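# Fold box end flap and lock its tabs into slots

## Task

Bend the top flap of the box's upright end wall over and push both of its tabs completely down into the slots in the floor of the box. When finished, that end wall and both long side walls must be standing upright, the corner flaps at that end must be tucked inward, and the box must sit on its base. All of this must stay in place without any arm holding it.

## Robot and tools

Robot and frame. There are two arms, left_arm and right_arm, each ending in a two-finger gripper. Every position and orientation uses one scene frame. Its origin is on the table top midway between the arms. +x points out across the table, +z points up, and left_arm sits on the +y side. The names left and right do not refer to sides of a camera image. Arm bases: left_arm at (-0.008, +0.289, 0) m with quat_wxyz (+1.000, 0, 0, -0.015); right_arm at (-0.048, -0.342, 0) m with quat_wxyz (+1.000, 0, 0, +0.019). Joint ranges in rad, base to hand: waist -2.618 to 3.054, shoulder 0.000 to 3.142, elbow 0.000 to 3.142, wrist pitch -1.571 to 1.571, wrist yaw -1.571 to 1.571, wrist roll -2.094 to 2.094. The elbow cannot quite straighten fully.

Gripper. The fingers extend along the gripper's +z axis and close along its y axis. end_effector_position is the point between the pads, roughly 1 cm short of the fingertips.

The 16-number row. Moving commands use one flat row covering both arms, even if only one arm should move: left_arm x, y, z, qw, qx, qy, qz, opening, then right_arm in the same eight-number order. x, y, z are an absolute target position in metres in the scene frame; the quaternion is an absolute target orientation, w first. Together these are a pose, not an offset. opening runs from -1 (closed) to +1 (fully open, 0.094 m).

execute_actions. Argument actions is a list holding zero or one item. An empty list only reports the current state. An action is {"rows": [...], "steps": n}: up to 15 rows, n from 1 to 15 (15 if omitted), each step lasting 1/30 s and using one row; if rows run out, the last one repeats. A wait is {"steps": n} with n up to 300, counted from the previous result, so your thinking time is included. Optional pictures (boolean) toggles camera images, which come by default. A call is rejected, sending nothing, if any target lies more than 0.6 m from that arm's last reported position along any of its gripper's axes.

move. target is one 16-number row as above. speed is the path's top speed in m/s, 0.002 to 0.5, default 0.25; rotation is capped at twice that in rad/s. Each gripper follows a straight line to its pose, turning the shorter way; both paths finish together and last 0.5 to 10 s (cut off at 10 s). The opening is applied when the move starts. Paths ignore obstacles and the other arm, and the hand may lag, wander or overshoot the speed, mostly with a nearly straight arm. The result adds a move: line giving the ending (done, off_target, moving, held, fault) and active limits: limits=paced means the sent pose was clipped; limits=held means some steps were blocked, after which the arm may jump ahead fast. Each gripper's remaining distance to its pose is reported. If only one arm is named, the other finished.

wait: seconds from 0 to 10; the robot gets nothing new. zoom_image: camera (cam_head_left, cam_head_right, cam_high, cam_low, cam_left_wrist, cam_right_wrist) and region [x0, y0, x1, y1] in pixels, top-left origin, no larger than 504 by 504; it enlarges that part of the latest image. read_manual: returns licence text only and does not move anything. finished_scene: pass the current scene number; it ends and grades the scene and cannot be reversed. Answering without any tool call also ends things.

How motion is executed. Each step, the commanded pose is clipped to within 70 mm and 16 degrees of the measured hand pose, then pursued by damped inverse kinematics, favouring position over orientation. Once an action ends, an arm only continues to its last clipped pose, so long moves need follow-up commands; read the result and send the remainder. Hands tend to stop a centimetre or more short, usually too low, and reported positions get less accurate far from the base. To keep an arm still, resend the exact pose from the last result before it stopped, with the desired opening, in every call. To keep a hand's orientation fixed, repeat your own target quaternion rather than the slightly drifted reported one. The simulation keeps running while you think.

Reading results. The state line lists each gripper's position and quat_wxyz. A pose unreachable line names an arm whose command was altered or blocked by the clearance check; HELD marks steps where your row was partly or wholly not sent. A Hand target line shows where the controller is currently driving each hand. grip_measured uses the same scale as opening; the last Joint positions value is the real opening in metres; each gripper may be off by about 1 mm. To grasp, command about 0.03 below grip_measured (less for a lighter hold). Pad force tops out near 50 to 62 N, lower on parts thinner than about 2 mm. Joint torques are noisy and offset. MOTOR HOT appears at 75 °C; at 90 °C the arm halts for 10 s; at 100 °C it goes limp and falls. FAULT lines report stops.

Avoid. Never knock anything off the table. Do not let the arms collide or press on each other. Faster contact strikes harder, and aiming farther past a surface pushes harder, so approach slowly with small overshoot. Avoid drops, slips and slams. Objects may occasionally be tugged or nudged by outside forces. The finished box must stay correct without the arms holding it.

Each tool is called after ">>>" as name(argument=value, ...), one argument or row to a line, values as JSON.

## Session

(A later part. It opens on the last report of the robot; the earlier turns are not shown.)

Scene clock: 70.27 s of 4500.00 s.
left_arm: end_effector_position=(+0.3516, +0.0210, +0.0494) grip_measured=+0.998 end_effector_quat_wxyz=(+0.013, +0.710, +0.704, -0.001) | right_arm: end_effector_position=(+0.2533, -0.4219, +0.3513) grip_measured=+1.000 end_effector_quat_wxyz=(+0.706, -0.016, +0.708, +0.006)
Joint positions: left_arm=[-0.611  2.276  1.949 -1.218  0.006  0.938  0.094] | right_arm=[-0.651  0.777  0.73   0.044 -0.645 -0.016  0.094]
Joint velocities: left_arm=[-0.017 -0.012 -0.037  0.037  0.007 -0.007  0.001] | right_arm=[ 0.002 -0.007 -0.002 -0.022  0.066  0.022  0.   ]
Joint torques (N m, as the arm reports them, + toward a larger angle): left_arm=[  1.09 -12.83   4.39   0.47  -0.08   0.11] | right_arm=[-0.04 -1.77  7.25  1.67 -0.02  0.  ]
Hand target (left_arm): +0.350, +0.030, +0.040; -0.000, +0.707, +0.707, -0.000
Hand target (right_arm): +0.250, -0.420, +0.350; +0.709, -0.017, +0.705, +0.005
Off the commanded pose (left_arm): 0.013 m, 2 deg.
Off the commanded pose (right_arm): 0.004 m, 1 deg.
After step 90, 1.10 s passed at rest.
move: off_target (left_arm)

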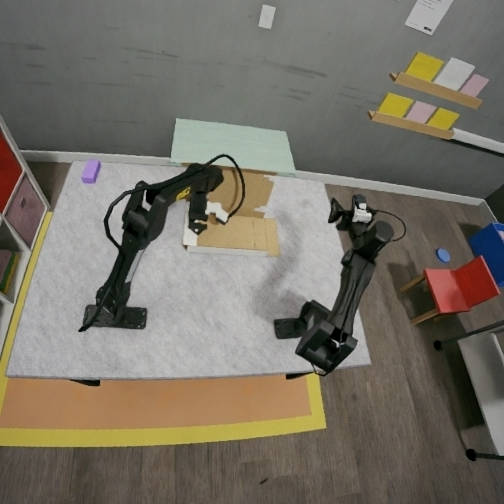

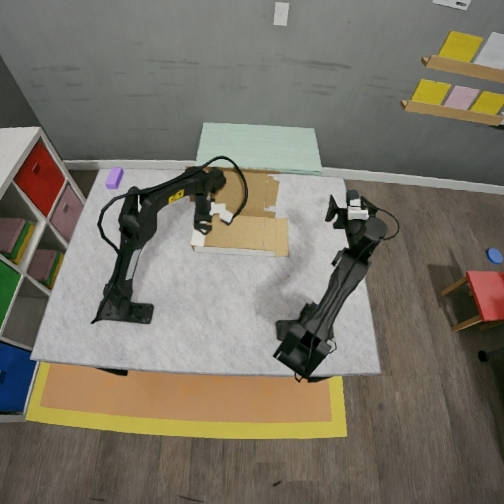

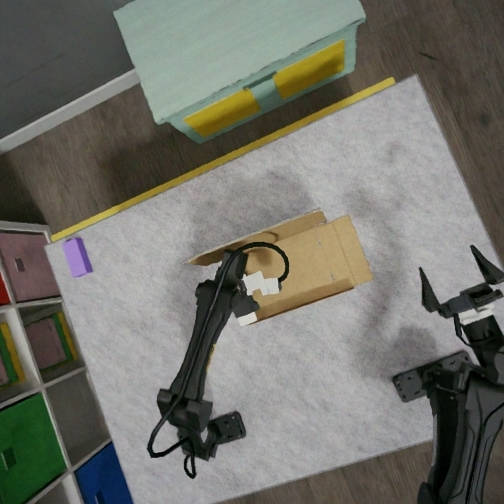

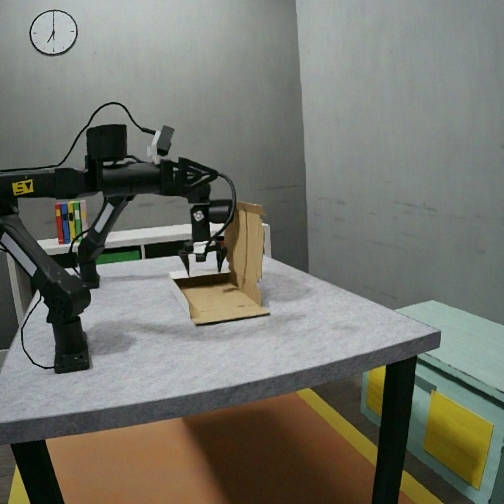

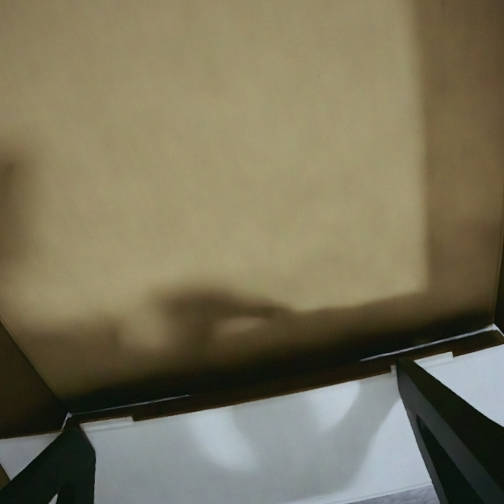

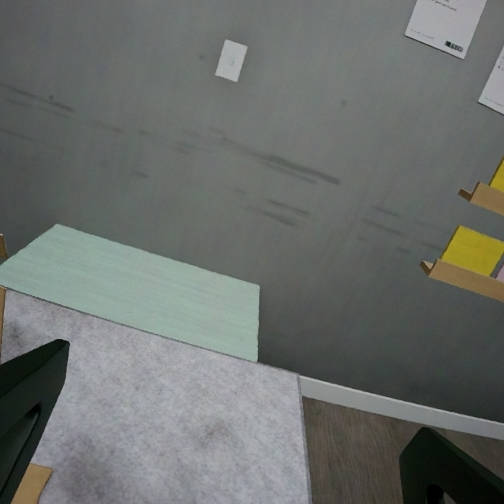

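>>> move(
  target=[0.35,0.024,0.02,0,0.707,0.707,0,1,0.25,-0.42,0.35,0.709,-0.017,0.705,0.005,1],
  speed=0.04,
)

>>> move(
  target=[0.35,0.045,0.018,0,0.707,0.707,0,1,0.25,-0.42,0.35,0.709,-0.017,0.705,0.005,1],
  speed=0.03,
)

Scene clock: 75.70 s of 4500.00 s.
left_arm: end_effector_position=(+0.3518, +0.0196, +0.0410) grip_measured=+0.998 end_effector_quat_wxyz=(+0.017, +0.710, +0.704, -0.002) | right_arm: end_effector_position=(+0.2533, -0.4219, +0.3513) grip_measured=+1.000 end_effector_quat_wxyz=(+0.706, -0.016, +0.708, +0.006)
Joint positions: left_arm=[-0.612  2.276  1.915 -1.176  0.008  0.938  0.094] | right_arm=[-0.651  0.777  0.73   0.044 -0.645 -0.016  0.094]
Joint velocities: left_arm=[-0.007 -0.007 -0.007 -0.022 -0.007 -0.007  0.001] | right_arm=[-0.002 -0.022 -0.002  0.007 -0.11  -0.051  0.   ]
Joint torques (N m, as the arm reports them, + toward a larger angle): left_arm=[  0.07 -10.74   4.19   0.67  -0.08   0.  ] | right_arm=[-0.05 -1.77  7.25  1.67 -0.02  0.  ]
Hand target (left_arm): +0.349, +0.025, +0.020; -0.000, +0.707, +0.707, +0.000
Hand target (right_arm): +0.250, -0.420, +0.350; +0.709, -0.017, +0.705, +0.005
Off the commanded pose (left_arm): 0.022 m, 2 deg.
Off the commanded pose (right_arm): 0.004 m, 1 deg.
After step 90, 1.43 s passed at rest.
move: off_target (left_arm)

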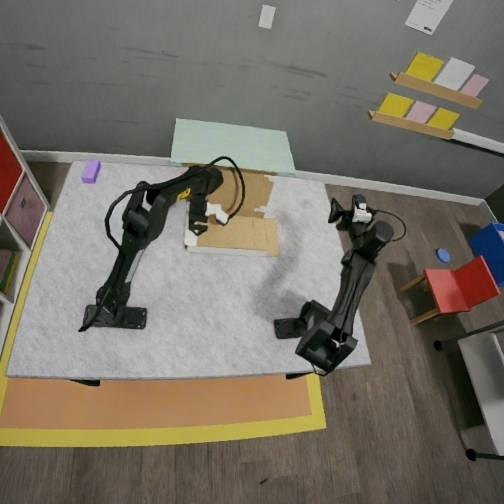

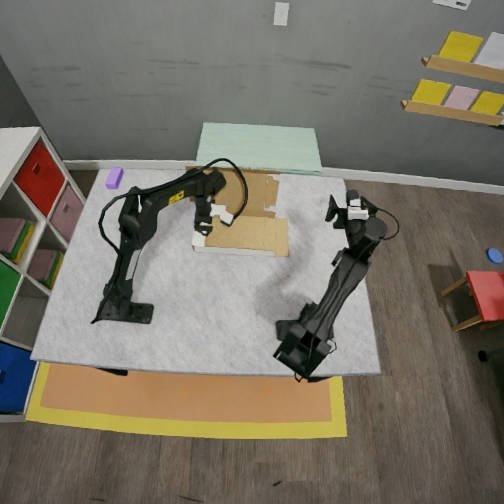

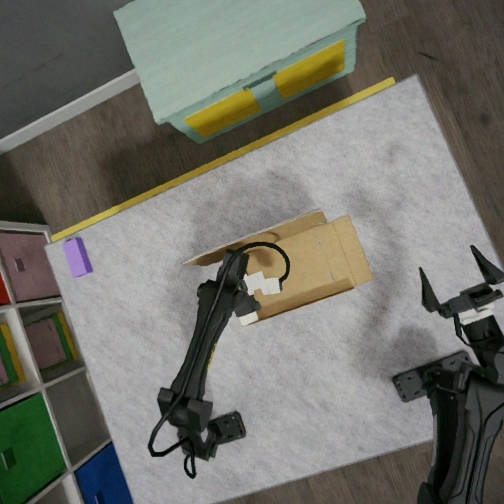

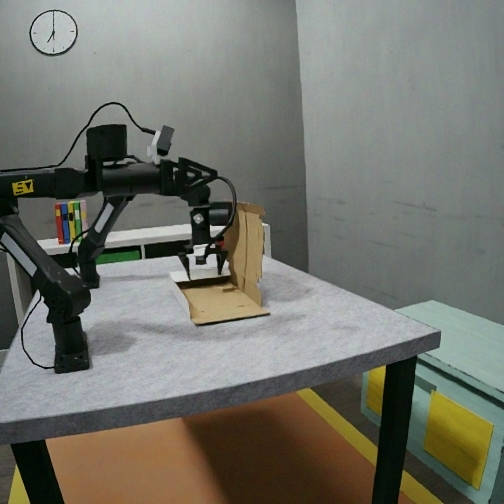

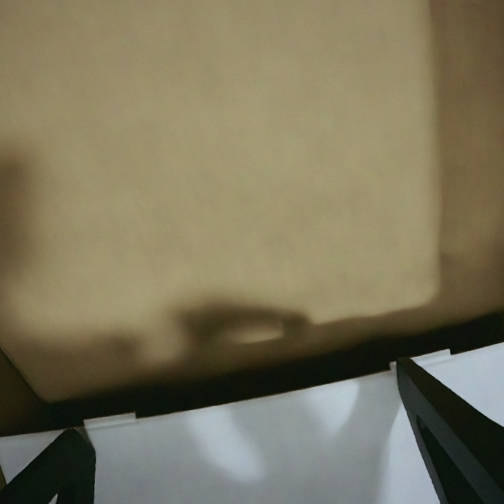

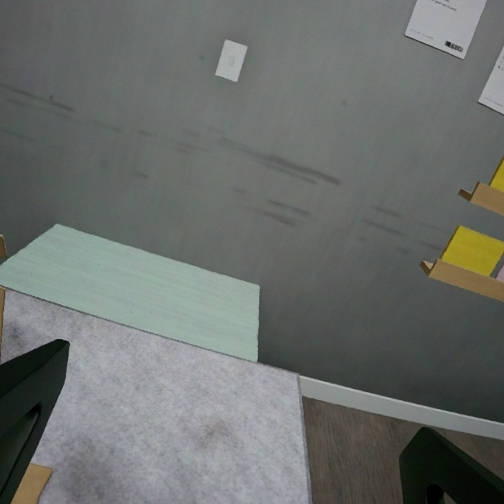

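Scene clock: 77.10 s of 4500.00 s.
left_arm: end_effector_position=(+0.3543, +0.0290, +0.0315) grip_measured=+0.998 end_effector_quat_wxyz=(+0.026, +0.711, +0.702, -0.006) | right_arm: end_effector_position=(+0.2533, -0.4219, +0.3513) grip_measured=+1.000 end_effector_quat_wxyz=(+0.706, -0.016, +0.708, +0.006)
Joint positions: left_arm=[-0.587  2.249  1.832 -1.103  0.021  0.967  0.094] | right_arm=[-0.651  0.777  0.73   0.044 -0.645 -0.016  0.094]
Joint velocities: left_arm=[ 0.012 -0.012  0.007 -0.007 -0.007 -0.022 -0.   ] | right_arm=[-0.012 -0.012 -0.012  0.037 -0.022  0.022  0.   ]
Joint torques (N m, as the arm reports them, + toward a larger angle): left_arm=[  1.42 -12.02   4.12   0.4   -0.23   0.14] | right_arm=[-0.05 -1.76  7.24  1.67 -0.02  0.  ]
Hand target (left_arm): +0.350, +0.045, +0.019; +0.000, +0.707, +0.707, -0.000
Hand target (right_arm): +0.250, -0.420, +0.350; +0.709, -0.017, +0.705, +0.005
Off the commanded pose (left_arm): 0.021 m, 3 deg.
Off the commanded pose (right_arm): 0.004 m, 1 deg.
move: off_target (left_arm)

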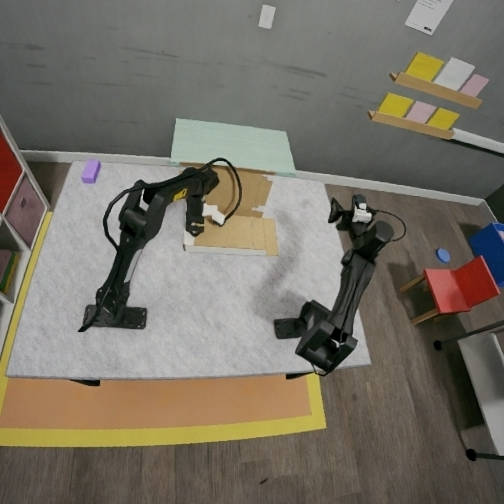

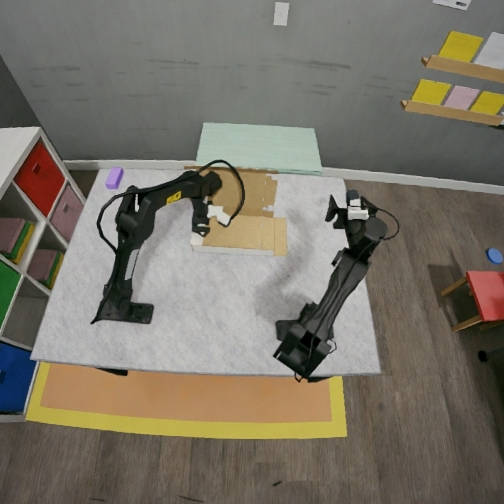

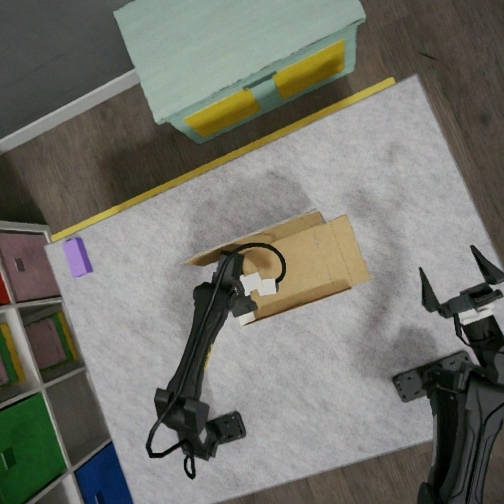

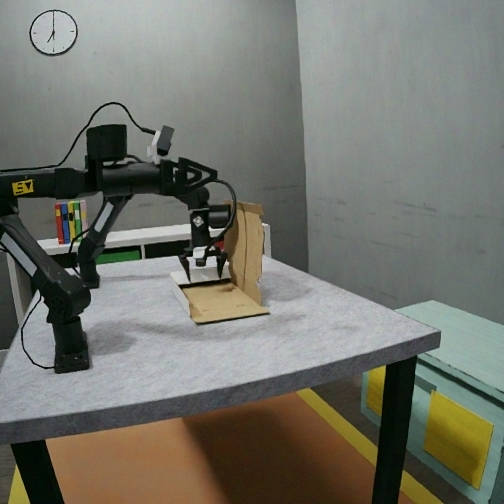

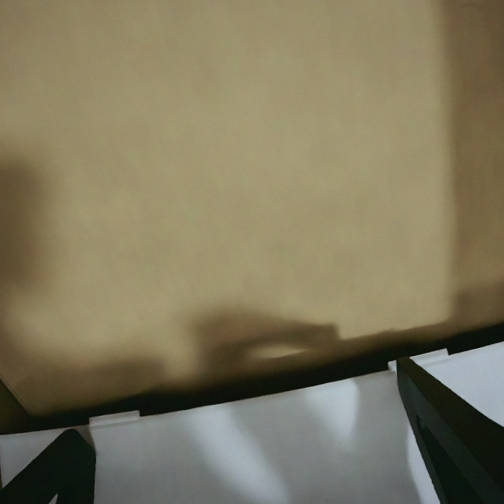

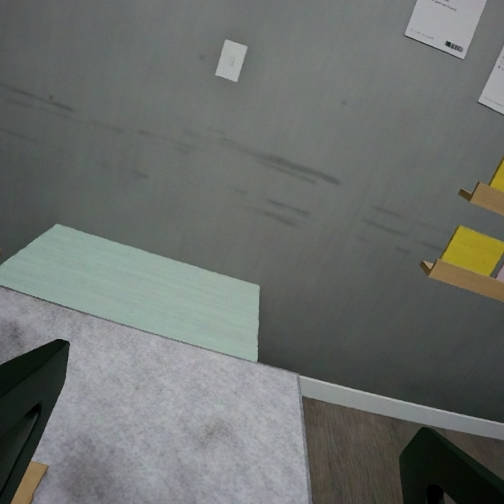

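>>> move(
  target=[0.35,0.045,0.018,0,0.707,0.707,0,1,0.31,-0.17,0.08,0,0,1,0,-1],
  speed=0.3,
)

>>> move(
  target=[0.35,0.045,0.018,0,0.707,0.707,0,1,0.31,-0.17,-0.002,0,0,1,0,-1],
  speed=0.08,
)

Scene clock: 87.27 s of 4500.00 s.
left_arm: end_effector_position=(+0.3564, +0.0311, +0.0322) grip_measured=+0.998 end_effector_quat_wxyz=(+0.027, +0.710, +0.704, -0.002) | right_arm: end_effector_position=(+0.3111, -0.1743, +0.0653) grip_measured=-0.981 end_effector_quat_wxyz=(-0.008, -0.007, +1.000, +0.003)
Joint positions: left_arm=[-0.583  2.248  1.832 -1.102  0.014  0.967  0.094] | right_arm=[ 0.391  2.085  1.706 -1.204 -0.013  0.415  0.001]
Joint velocities: left_arm=[ 0.007 -0.017  0.002 -0.022  0.022 -0.066 -0.   ] | right_arm=[-0.012 -0.002 -0.007 -0.051 -0.007 -0.007 -0.001]
Joint torques (N m, as the arm reports them, + toward a larger angle): left_arm=[  1.01 -11.91   3.99   0.39  -0.14   0.09] | right_arm=[  0.79 -11.98  10.69  -0.07  -0.15   0.05]
Hand target (left_arm): +0.350, +0.045, +0.018; -0.000, +0.707, +0.707, -0.000
Hand target (right_arm): +0.314, -0.167, +0.074; -0.000, -0.008, +1.000, +0.012
Off the commanded pose (left_arm): 0.021 m, 3 deg.
Off the commanded pose (right_arm): 0.015 m, 1 deg.
After step 90, 3.83 s passed at rest.
move: off_target (left_arm, right_arm)

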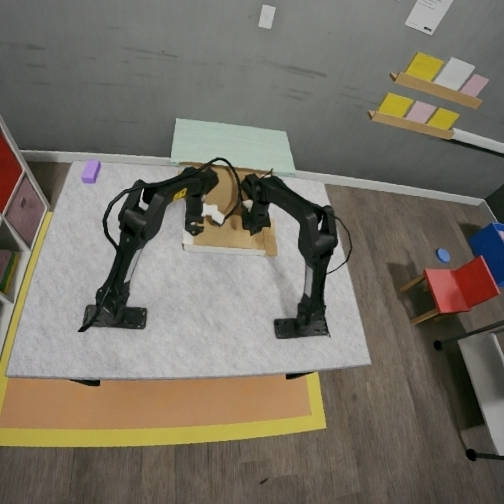

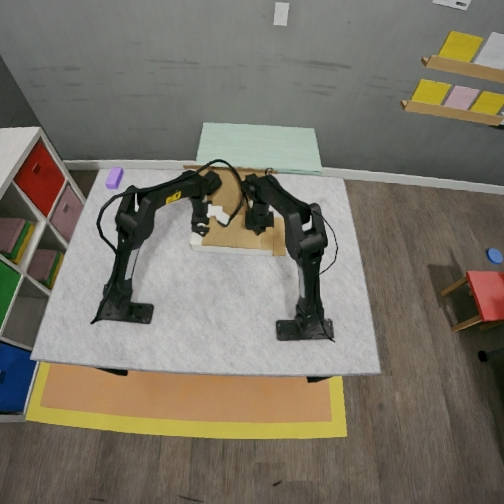

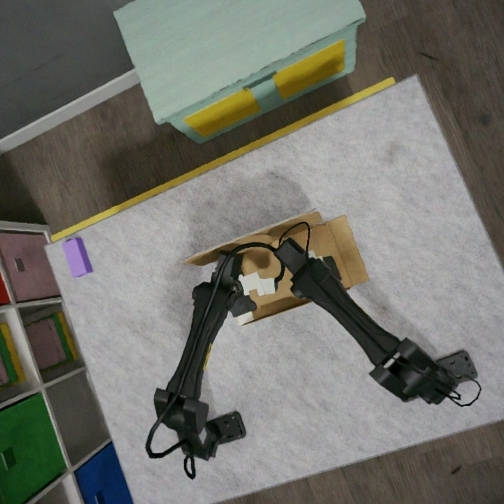

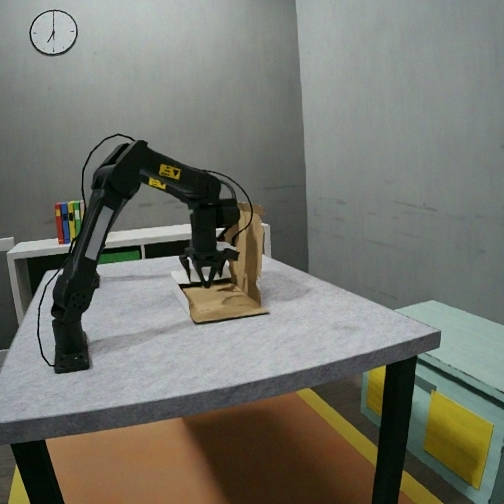

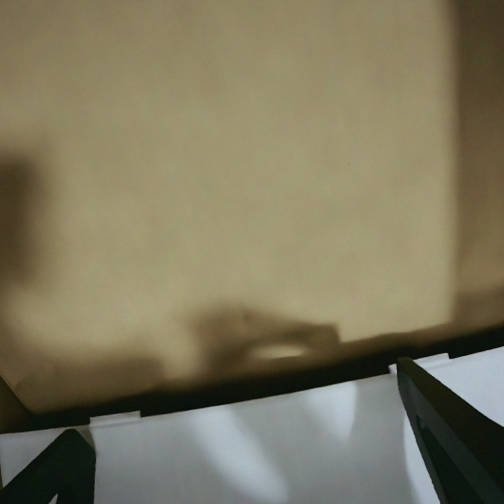

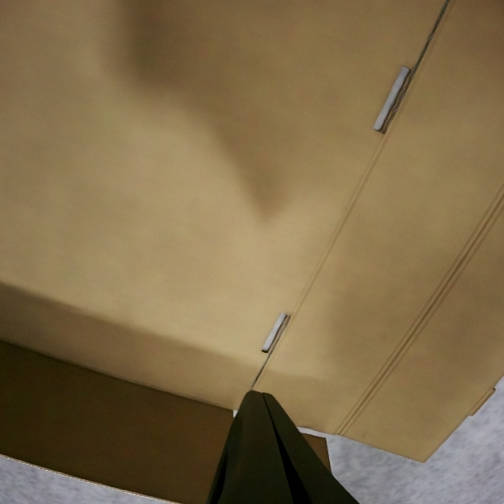

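Scene clock: 88.40 s of 4500.00 s.
left_arm: end_effector_position=(+0.3565, +0.0314, +0.0321) grip_measured=+0.998 end_effector_quat_wxyz=(+0.027, +0.710, +0.704, -0.001) | right_arm: end_effector_position=(+0.3113, -0.1734, +0.0117) grip_measured=-0.982 end_effector_quat_wxyz=(-0.003, +0.002, +1.000, +0.002)
Joint positions: left_arm=[-0.583  2.248  1.832 -1.102  0.012  0.967  0.094] | right_arm=[ 0.396  2.128  1.555 -1.001 -0.006  0.438  0.001]
Joint velocities: left_arm=[ 0.007  0.002 -0.012 -0.081  0.007  0.022 -0.   ] | right_arm=[-0.017 -0.002 -0.002 -0.022 -0.081 -0.007  0.001]
Joint torques (N m, as the arm reports them, + toward a larger angle): left_arm=[  1.   -11.99   3.83   0.42  -0.12   0.1 ] | right_arm=[  1.13 -10.47   4.21   0.55   0.06   0.05]
Hand target (left_arm): +0.350, +0.045, +0.018; -0.000, +0.707, +0.707, -0.000
Hand target (right_arm): +0.310, -0.170, -0.002; -0.001, +0.000, +1.000, -0.000
Off the commanded pose (left_arm): 0.021 m, 3 deg.
Off the commanded pose (right_arm): 0.014 m, 0 deg.
move: off_target (left_arm, right_arm)

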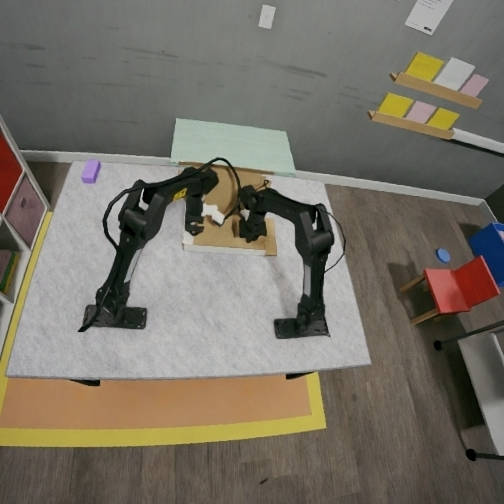

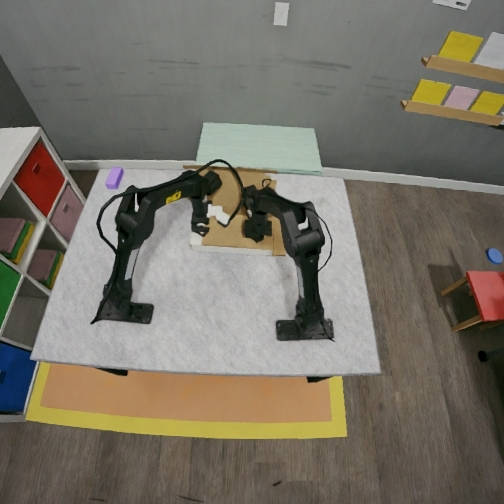

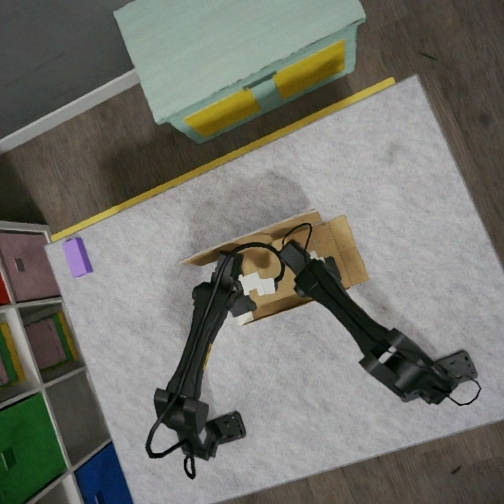

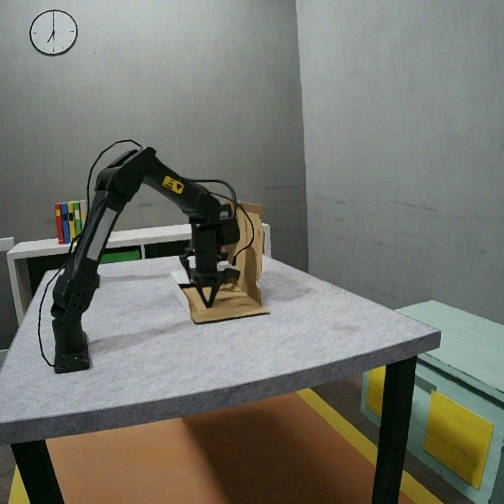

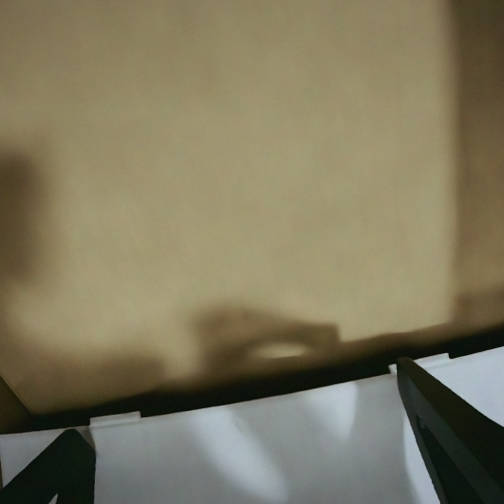

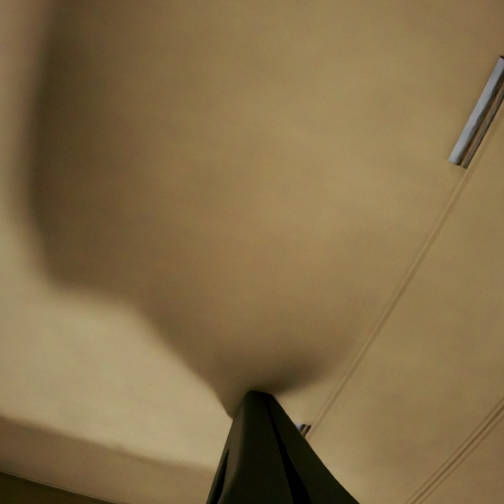

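>>> move(
  target=[0.352,0.075,0.02,0,0.707,0.707,0,1,0.31,-0.17,-0.008,0,0,1,0,-1],
  speed=0.03,
)

Scene clock: 93.27 s of 4500.00 s.
left_arm: end_effector_position=(+0.3593, +0.0469, +0.0297) grip_measured=+0.998 end_effector_quat_wxyz=(+0.041, +0.708, +0.705, -0.018) | right_arm: end_effector_position=(+0.3188, -0.1645, +0.0113) grip_measured=-0.982 end_effector_quat_wxyz=(+0.015, -0.002, +1.000, +0.016)
Joint positions: left_arm=[-0.534  2.203  1.746 -1.041  0.054  1.01   0.094] | right_arm=[ 0.403  2.128  1.553 -0.955 -0.017  0.439  0.001]
Joint velocities: left_arm=[-0.002 -0.012 -0.002 -0.022 -0.037  0.022 -0.001] | right_arm=[-0.002  0.007  0.007 -0.007 -0.037  0.037 -0.002]
Joint torques (N m, as the arm reports them, + toward a larger angle): left_arm=[  2.04 -12.57   4.03   0.13  -0.57   0.32] | right_arm=[ 0.47 -9.96  3.27  0.37  0.19  0.05]
Hand target (left_arm): +0.352, +0.074, +0.021; -0.000, +0.707, +0.707, -0.001
Hand target (right_arm): +0.309, -0.170, -0.007; -0.001, -0.000, +1.000, -0.000
Off the commanded pose (left_arm): 0.031 m, 5 deg.
Off the commanded pose (right_arm): 0.022 m, 2 deg.
After step 90, 0.13 s passed at rest.
move: off_target (left_arm, right_arm)

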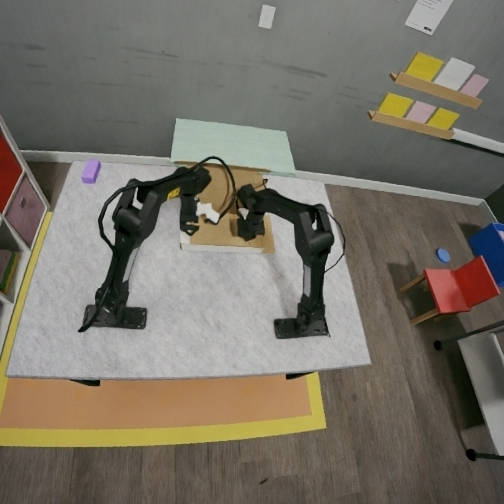

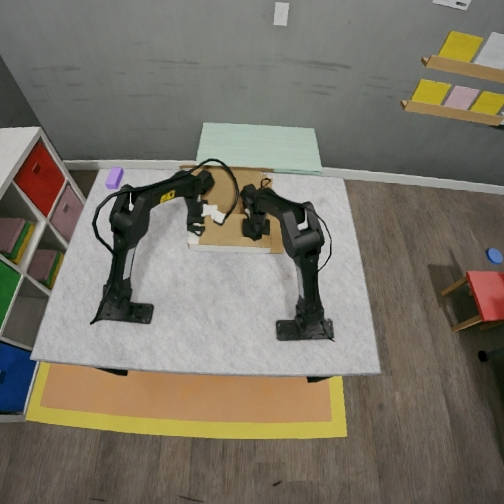

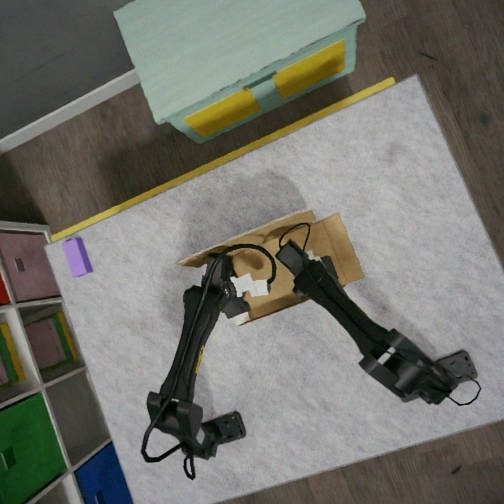

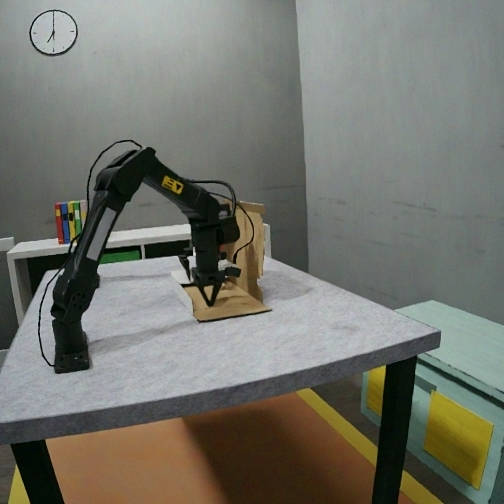

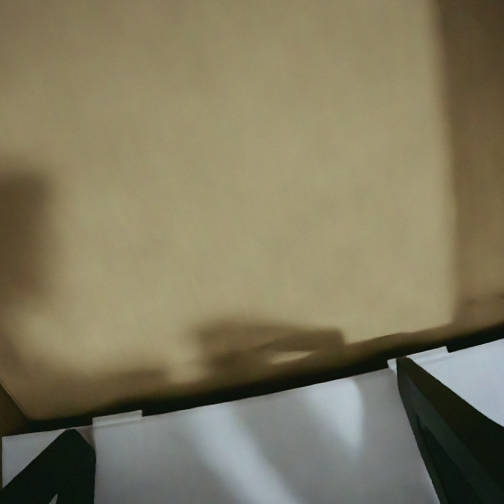

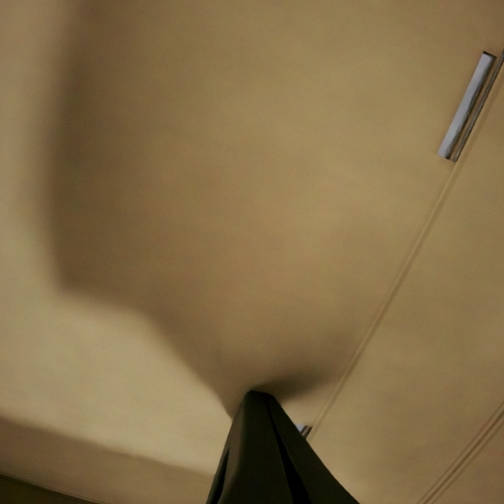

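>>> move(
  target=[0.352,0.04,0.13,0,0.707,0.707,0,1,0.31,-0.20,0.10,0,0,1,0,-1],
  speed=0.15,
)

>>> move(
  target=[0.34,0.06,0.15,0,0,1,0,1,0.28,-0.33,0.2,0,0,1,0,-1],
  speed=0.3,
)

Scene clock: 104.37 s of 4500.00 s.
left_arm: end_effector_position=(+0.3554, +0.0398, +0.1290) grip_measured=+0.998 end_effector_quat_wxyz=(+0.013, +0.708, +0.706, +0.001) | right_arm: end_effector_position=(+0.3029, -0.1975, +0.0868) grip_measured=-0.982 end_effector_quat_wxyz=(-0.018, -0.000, +1.000, -0.002)
Joint positions: left_arm=[-0.572  2.265  2.249 -1.529  0.003  0.972  0.094] | right_arm=[ 0.346  2.029  1.709 -1.285 -0.01   0.384  0.001]
Joint velocities: left_arm=[-0.012 -0.002 -0.012 -0.037  0.007 -0.037  0.001] | right_arm=[-0.002 -0.017 -0.007 -0.007  0.007 -0.095 -0.001]
Joint torques (N m, as the arm reports them, + toward a larger angle): left_arm=[ -0.55 -11.89   8.75   0.22  -0.05  -0.06] | right_arm=[ -0.78 -12.6   10.46  -0.12   0.1   -0.1 ]
Hand target (left_arm): +0.352, +0.040, +0.129; +0.005, +0.707, +0.707, +0.001
Hand target (right_arm): +0.310, -0.200, +0.100; -0.000, +0.000, +1.000, +0.000
Off the commanded pose (left_arm): 0.004 m, 1 deg.
Off the commanded pose (right_arm): 0.015 m, 2 deg.
joint sent to its limit (left arm) — the command would take joint 4 (wrist pitch) past its lower limit, so that joint was sent only as far as its limit.
After step 90, 6.73 s passed at rest.
move: off_target (right_arm)

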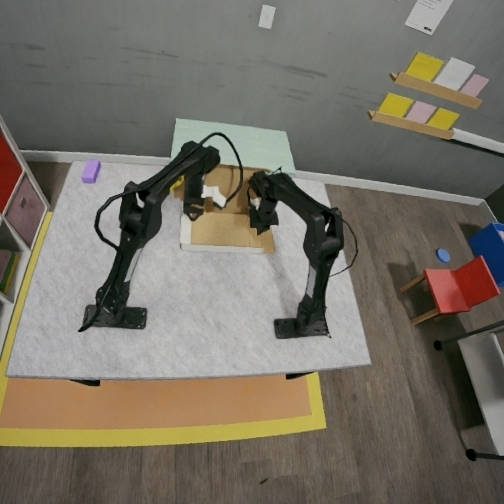

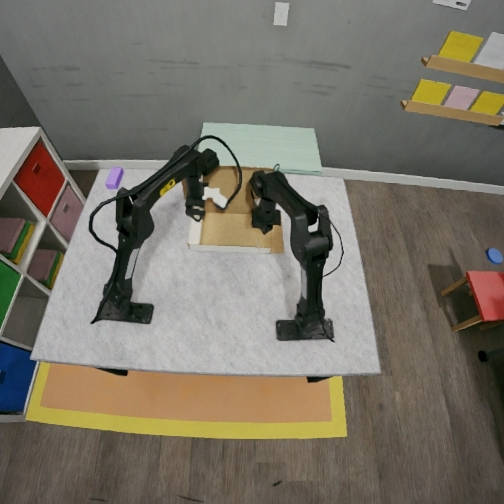

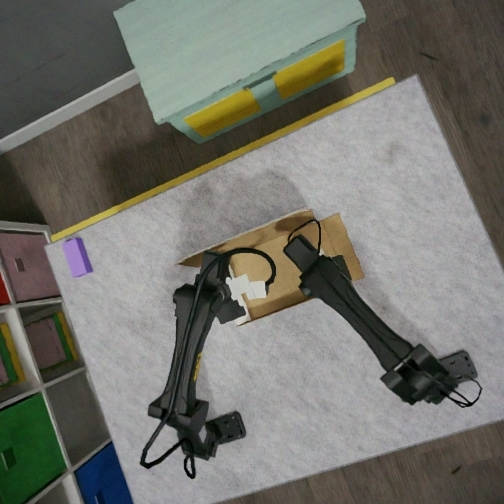

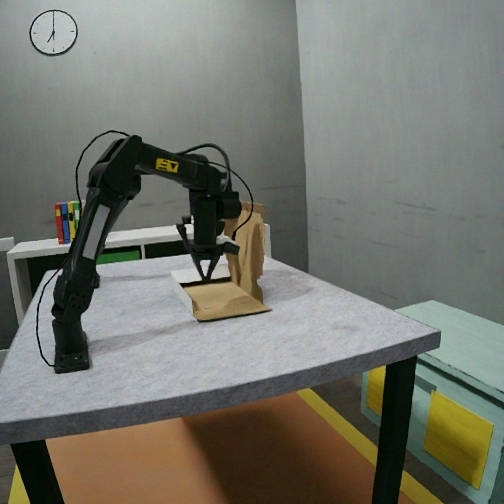

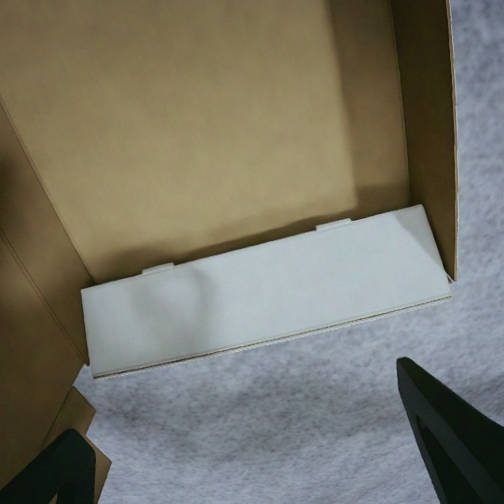

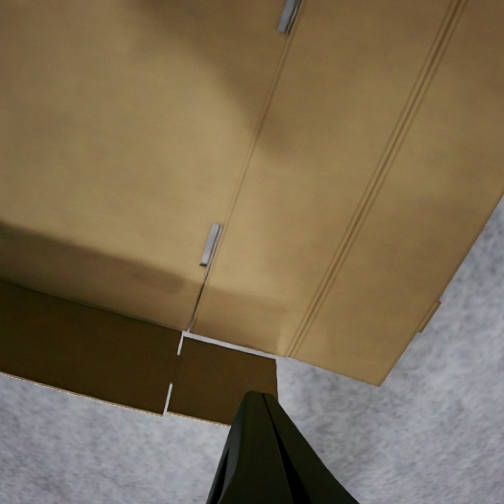

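Scene clock: 107.60 s of 4500.00 s.
left_arm: end_effector_position=(+0.3454, +0.0521, +0.1495) grip_measured=+0.998 end_effector_quat_wxyz=(+0.017, +0.009, +1.000, -0.013) | right_arm: end_effector_position=(+0.2771, -0.3274, +0.1858) grip_measured=-0.982 end_effector_quat_wxyz=(+0.004, -0.000, +1.000, +0.002)
Joint positions: left_arm=[-0.562  2.178  2.187 -1.537  0.003 -0.572  0.094] | right_arm=[ 0.002  1.794  1.786 -1.556 -0.003  0.041  0.001]
Joint velocities: left_arm=[-0.002  0.002 -0.002  0.022  0.007 -0.051  0.   ] | right_arm=[-0.007 -0.002 -0.002 -0.022 -0.051 -0.037 -0.001]
Joint torques (N m, as the arm reports them, + toward a larger angle): left_arm=[  0.59 -13.09   5.03   0.3   -0.03  -0.05] | right_arm=[ -0.81 -10.55  10.47  -0.03   0.06  -0.1 ]
Hand target (left_arm): +0.340, +0.060, +0.150; +0.009, +0.000, +1.000, -0.006
Hand target (right_arm): +0.279, -0.331, +0.200; +0.025, +0.000, +1.000, -0.000
Off the commanded pose (left_arm): 0.010 m, 3 deg.
Off the commanded pose (right_arm): 0.015 m, 0 deg.
joint sent to its limit (left arm) — the command would take joint 4 (wrist pitch) past its lower limit, so that joint was sent only as far as its limit.
joint sent to its limit (right arm) — the command would take joint 4 (wrist pitch) past its lower limit, so that joint was sent only as far as its limit.
move: off_target (left_arm, right_arm)

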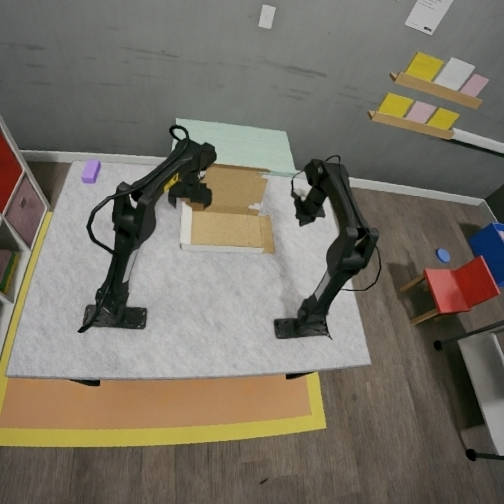

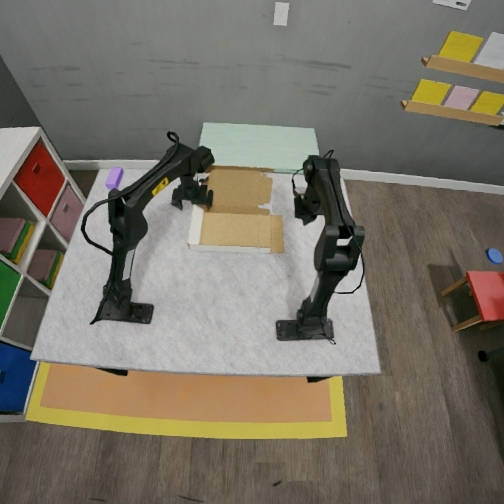

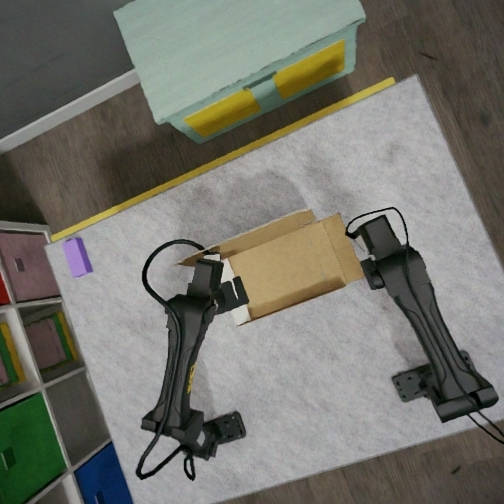

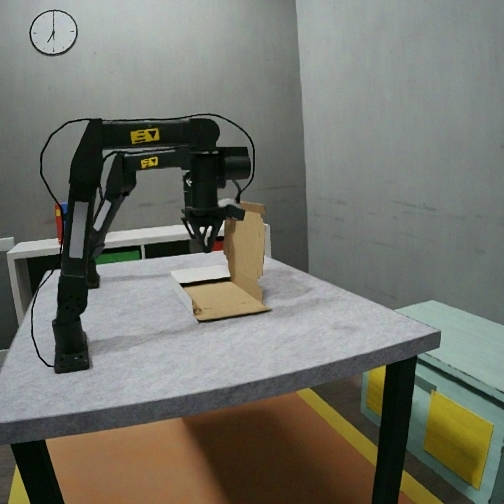

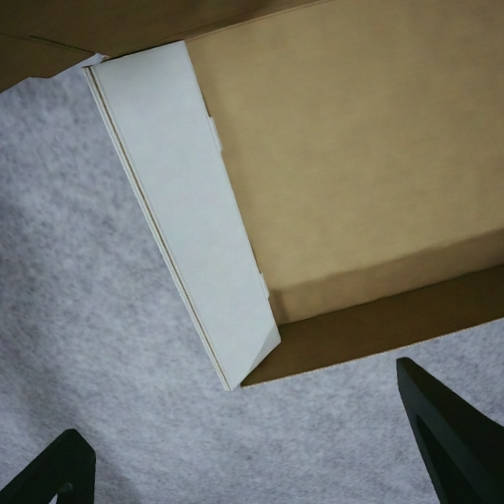

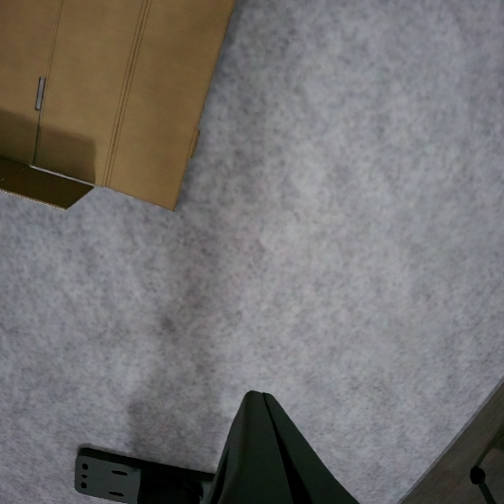

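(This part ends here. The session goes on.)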